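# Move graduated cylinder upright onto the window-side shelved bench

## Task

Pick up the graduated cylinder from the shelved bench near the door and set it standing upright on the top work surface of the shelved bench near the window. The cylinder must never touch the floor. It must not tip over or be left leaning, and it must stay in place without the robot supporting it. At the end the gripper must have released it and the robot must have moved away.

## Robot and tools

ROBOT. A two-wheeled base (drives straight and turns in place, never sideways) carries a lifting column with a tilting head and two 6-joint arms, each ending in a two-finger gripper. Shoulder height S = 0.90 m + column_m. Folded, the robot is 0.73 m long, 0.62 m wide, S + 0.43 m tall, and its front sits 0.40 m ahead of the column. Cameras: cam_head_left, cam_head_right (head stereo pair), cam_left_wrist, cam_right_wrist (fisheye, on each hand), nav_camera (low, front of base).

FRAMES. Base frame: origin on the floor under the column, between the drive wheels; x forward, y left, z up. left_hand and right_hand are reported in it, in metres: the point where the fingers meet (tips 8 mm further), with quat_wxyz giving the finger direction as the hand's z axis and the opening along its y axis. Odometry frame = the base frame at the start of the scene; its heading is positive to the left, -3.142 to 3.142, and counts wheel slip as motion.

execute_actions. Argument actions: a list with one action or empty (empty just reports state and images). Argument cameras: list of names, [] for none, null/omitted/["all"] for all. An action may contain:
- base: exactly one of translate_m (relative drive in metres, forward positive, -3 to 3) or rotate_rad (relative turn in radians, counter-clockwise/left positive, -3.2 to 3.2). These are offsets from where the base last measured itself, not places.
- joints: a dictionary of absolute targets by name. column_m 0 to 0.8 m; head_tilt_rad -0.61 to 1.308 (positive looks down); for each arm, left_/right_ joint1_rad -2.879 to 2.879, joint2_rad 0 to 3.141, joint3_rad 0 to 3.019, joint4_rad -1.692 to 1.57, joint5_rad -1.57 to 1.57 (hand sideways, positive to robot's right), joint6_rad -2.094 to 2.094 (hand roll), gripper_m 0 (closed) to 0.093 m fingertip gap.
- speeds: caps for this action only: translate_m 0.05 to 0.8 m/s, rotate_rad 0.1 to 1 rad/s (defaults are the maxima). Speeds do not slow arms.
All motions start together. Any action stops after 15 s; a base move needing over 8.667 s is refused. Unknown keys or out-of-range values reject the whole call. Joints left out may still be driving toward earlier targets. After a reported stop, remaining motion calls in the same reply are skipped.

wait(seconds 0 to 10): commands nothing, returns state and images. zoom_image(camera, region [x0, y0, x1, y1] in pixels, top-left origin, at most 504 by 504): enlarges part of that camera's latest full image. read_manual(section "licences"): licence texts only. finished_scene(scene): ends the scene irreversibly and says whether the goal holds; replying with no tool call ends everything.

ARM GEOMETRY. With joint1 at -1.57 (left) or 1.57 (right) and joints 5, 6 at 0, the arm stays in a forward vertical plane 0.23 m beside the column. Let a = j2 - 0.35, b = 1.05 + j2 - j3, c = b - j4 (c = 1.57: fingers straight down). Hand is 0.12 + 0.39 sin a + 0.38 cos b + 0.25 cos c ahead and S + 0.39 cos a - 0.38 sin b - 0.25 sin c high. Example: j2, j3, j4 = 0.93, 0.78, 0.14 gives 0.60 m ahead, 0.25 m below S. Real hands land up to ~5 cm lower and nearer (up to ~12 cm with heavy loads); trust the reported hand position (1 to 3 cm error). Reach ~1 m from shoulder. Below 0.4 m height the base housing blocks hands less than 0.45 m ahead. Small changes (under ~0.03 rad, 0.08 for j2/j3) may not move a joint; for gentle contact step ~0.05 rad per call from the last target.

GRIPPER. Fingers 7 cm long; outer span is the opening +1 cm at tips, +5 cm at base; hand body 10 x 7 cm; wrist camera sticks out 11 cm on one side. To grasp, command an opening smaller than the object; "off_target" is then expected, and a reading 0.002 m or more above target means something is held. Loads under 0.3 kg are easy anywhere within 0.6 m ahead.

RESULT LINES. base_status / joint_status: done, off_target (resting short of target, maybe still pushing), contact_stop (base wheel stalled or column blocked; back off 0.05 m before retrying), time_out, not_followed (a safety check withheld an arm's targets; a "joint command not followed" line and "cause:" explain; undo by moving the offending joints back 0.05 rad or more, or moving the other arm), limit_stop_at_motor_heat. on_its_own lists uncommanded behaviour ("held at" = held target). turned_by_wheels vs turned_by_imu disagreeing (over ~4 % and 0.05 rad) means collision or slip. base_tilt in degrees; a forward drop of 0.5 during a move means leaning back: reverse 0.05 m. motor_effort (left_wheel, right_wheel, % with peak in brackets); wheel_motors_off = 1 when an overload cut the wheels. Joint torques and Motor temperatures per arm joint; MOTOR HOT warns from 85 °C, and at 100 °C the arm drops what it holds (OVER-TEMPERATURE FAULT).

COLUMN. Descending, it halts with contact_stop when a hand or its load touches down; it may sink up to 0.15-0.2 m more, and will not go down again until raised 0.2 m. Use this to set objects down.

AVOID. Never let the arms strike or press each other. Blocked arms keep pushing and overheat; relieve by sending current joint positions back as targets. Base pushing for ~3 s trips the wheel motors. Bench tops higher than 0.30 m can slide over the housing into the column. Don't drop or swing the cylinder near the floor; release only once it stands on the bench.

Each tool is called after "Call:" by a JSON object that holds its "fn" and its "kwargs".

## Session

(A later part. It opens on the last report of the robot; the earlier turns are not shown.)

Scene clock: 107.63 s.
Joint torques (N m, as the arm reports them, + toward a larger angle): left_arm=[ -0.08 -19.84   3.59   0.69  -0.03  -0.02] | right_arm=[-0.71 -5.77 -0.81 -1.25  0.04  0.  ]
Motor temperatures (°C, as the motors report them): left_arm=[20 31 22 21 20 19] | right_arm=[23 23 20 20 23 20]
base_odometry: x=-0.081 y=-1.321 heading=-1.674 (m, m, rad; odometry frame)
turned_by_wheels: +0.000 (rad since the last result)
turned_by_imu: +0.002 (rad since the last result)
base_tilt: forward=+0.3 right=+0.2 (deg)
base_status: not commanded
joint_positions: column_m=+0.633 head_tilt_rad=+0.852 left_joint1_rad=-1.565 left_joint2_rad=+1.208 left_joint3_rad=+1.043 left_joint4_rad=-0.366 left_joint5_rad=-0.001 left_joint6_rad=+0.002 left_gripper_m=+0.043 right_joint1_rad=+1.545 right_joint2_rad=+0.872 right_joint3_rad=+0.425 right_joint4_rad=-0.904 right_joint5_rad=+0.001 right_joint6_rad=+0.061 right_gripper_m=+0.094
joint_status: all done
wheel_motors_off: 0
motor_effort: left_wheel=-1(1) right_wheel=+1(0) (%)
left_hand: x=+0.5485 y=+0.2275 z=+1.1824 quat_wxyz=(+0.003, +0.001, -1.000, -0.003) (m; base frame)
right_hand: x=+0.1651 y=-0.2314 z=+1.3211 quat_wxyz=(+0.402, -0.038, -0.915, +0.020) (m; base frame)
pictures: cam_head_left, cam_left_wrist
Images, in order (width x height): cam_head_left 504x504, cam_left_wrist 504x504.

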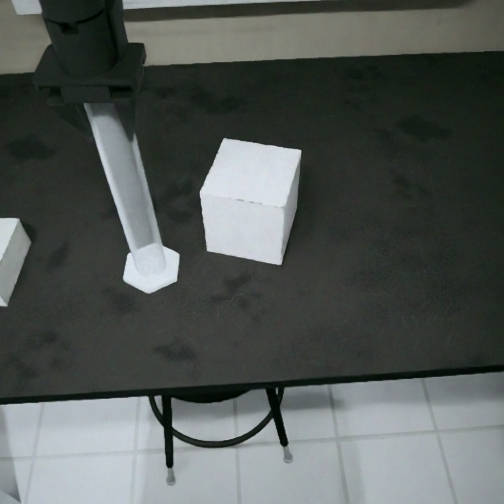

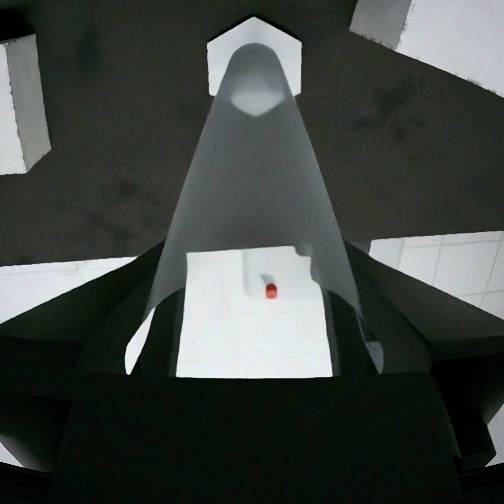

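Contact. Release and retreat.

Call:
{"fn": "execute_actions", "kwargs": {"actions": [{"joints": {"left_gripper_m": 0.093}}], "cameras": ["cam_left_wrist"]}}

Call:
{"fn": "execute_actions", "kwargs": {"actions": [{"joints": {"column_m": 0.72}}], "cameras": ["cam_head_left", "cam_left_wrist"]}}

Call:
{"fn": "execute_actions", "kwargs": {"actions": [{"base": {"translate_m": -0.5}, "joints": {"head_tilt_rad": 0.6}}], "cameras": ["cam_head_left", "cam_head_right"]}}

Scene clock: 112.33 s.
Joint torques (N m, as the arm reports them, + toward a larger angle): left_arm=[  0.02 -19.69   3.54   0.76  -0.03  -0.03] | right_arm=[-0.68 -5.81 -0.81 -1.23  0.04 -0.01]
Motor temperatures (°C, as the motors report them): left_arm=[20 31 22 21 20 19] | right_arm=[23 23 20 20 23 20]
base_odometry: x=-0.081 y=-1.321 heading=-1.674 (m, m, rad; odometry frame)
turned_by_wheels: +0.000 (rad since the last result)
turned_by_imu: +0.002 (rad since the last result)
base_tilt: forward=+0.3 right=+0.1 (deg)
base_status: not commanded
joint_positions: column_m=+0.633 head_tilt_rad=+0.852 left_joint1_rad=-1.565 left_joint2_rad=+1.208 left_joint3_rad=+1.043 left_joint4_rad=-0.366 left_joint5_rad=-0.001 left_joint6_rad=+0.002 left_gripper_m=+0.093 right_joint1_rad=+1.545 right_joint2_rad=+0.872 right_joint3_rad=+0.425 right_joint4_rad=-0.904 right_joint5_rad=+0.001 right_joint6_rad=+0.061 right_gripper_m=+0.094
joint_status: all done
wheel_motors_off: 0
motor_effort: left_wheel=-1(1) right_wheel=+2(2) (%)
left_hand: x=+0.5485 y=+0.2275 z=+1.1824 quat_wxyz=(+0.003, +0.001, -1.000, -0.003) (m; base frame)
right_hand: x=+0.1651 y=-0.2314 z=+1.3211 quat_wxyz=(+0.402, -0.038, -0.915, +0.020) (m; base frame)
pictures: cam_left_wrist
Images, in order (width x height): cam_left_wrist 504x504.

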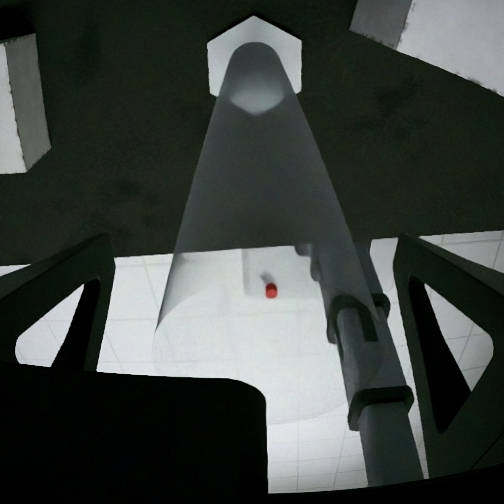

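Scene clock: 114.07 s.
Joint torques (N m, as the arm reports them, + toward a larger angle): left_arm=[ -0.05 -19.94   3.54   0.74  -0.03  -0.03] | right_arm=[-0.68 -5.88 -0.8  -1.22  0.04  0.  ]
Motor temperatures (°C, as the motors report them): left_arm=[20 31 22 21 20 19] | right_arm=[23 23 20 20 23 20]
base_odometry: x=-0.081 y=-1.321 heading=-1.674 (m, m, rad; odometry frame)
turned_by_wheels: +0.000 (rad since the last result)
turned_by_imu: +0.001 (rad since the last result)
base_tilt: forward=+0.3 right=+0.1 (deg)
base_status: not commanded
joint_positions: column_m=+0.720 head_tilt_rad=+0.852 left_joint1_rad=-1.565 left_joint2_rad=+1.208 left_joint3_rad=+1.043 left_joint4_rad=-0.366 left_joint5_rad=-0.001 left_joint6_rad=+0.002 left_gripper_m=+0.093 right_joint1_rad=+1.545 right_joint2_rad=+0.872 right_joint3_rad=+0.425 right_joint4_rad=-0.904 right_joint5_rad=+0.001 right_joint6_rad=+0.061 right_gripper_m=+0.094
joint_status: all done
wheel_motors_off: 0
motor_effort: left_wheel=-1(1) right_wheel=+0(2) (%)
left_hand: x=+0.5485 y=+0.2275 z=+1.2692 quat_wxyz=(+0.003, +0.001, -1.000, -0.003) (m; base frame)
right_hand: x=+0.1651 y=-0.2314 z=+1.4079 quat_wxyz=(+0.402, -0.038, -0.915, +0.020) (m; base frame)
pictures: cam_head_left, cam_left_wrist
Images, in order (width x height): cam_head_left 504x504, cam_left_wrist 504x504.

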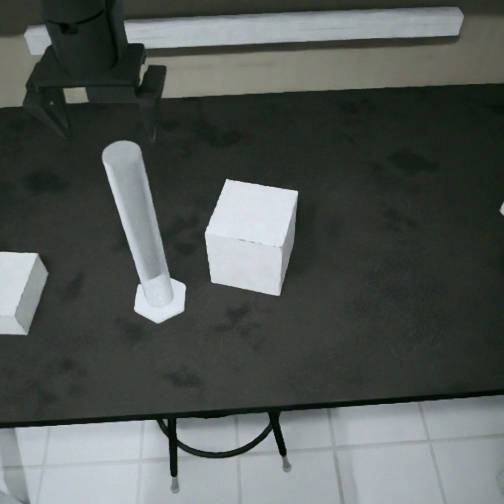

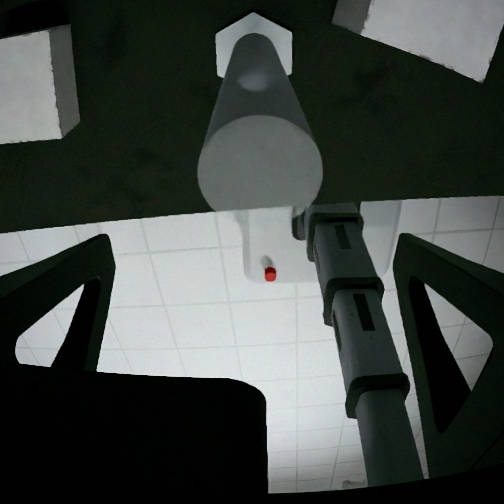

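Scene clock: 116.63 s.
Joint torques (N m, as the arm reports them, + toward a larger angle): left_arm=[ -0.08 -19.84   3.62   0.74  -0.03  -0.03] | right_arm=[-0.62 -5.79 -0.35 -1.23  0.04 -0.01]
Motor temperatures (°C, as the motors report them): left_arm=[20 31 22 21 20 19] | right_arm=[23 23 20 20 23 20]
base_odometry: x=-0.030 y=-0.824 heading=-1.675 (m, m, rad; odometry frame)
turned_by_wheels: -0.001 (rad since the last result)
turned_by_imu: -0.001 (rad since the last result)
base_tilt: forward=+0.3 right=+0.1 (deg)
base_status: done
joint_positions: column_m=+0.720 head_tilt_rad=+0.617 left_joint1_rad=-1.565 left_joint2_rad=+1.208 left_joint3_rad=+1.041 left_joint4_rad=-0.366 left_joint5_rad=-0.001 left_joint6_rad=+0.002 left_gripper_m=+0.093 right_joint1_rad=+1.545 right_joint2_rad=+0.872 right_joint3_rad=+0.420 right_joint4_rad=-0.904 right_joint5_rad=+0.001 right_joint6_rad=+0.061 right_gripper_m=+0.094
joint_status: all done
wheel_motors_off: 0
motor_effort: left_wheel=-2(34) right_wheel=+2(62) (%)
left_hand: x=+0.5470 y=+0.2275 z=+1.2688 quat_wxyz=(+0.005, +0.001, -1.000, -0.003) (m; base frame)
right_hand: x=+0.1625 y=-0.2313 z=+1.4087 quat_wxyz=(+0.404, -0.038, -0.914, +0.020) (m; base frame)
pictures: cam_head_left, cam_head_right
Images, in order (width x height): cam_head_left 504x504, cam_head_right 504x504.

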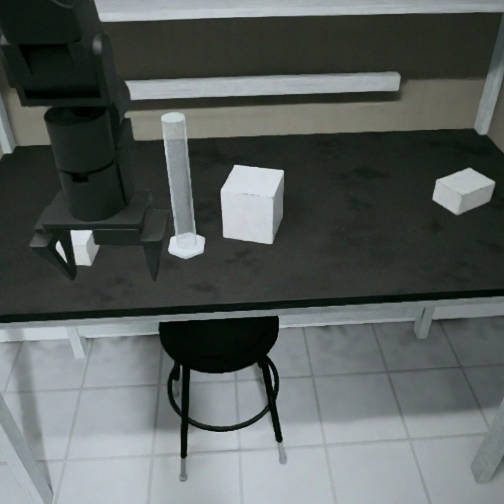

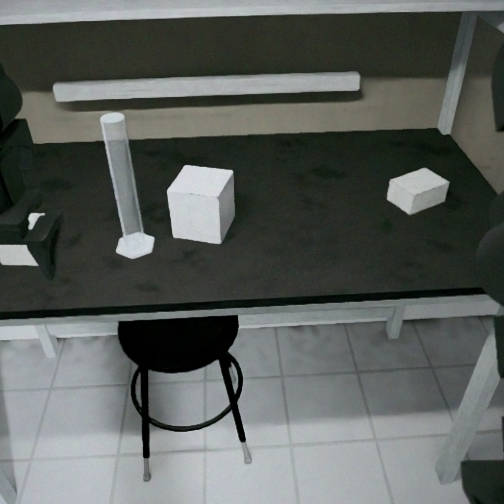

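Call:
{"fn": "finished_scene", "kwargs": {"scene": 2}}

The scene is finished: the task was done.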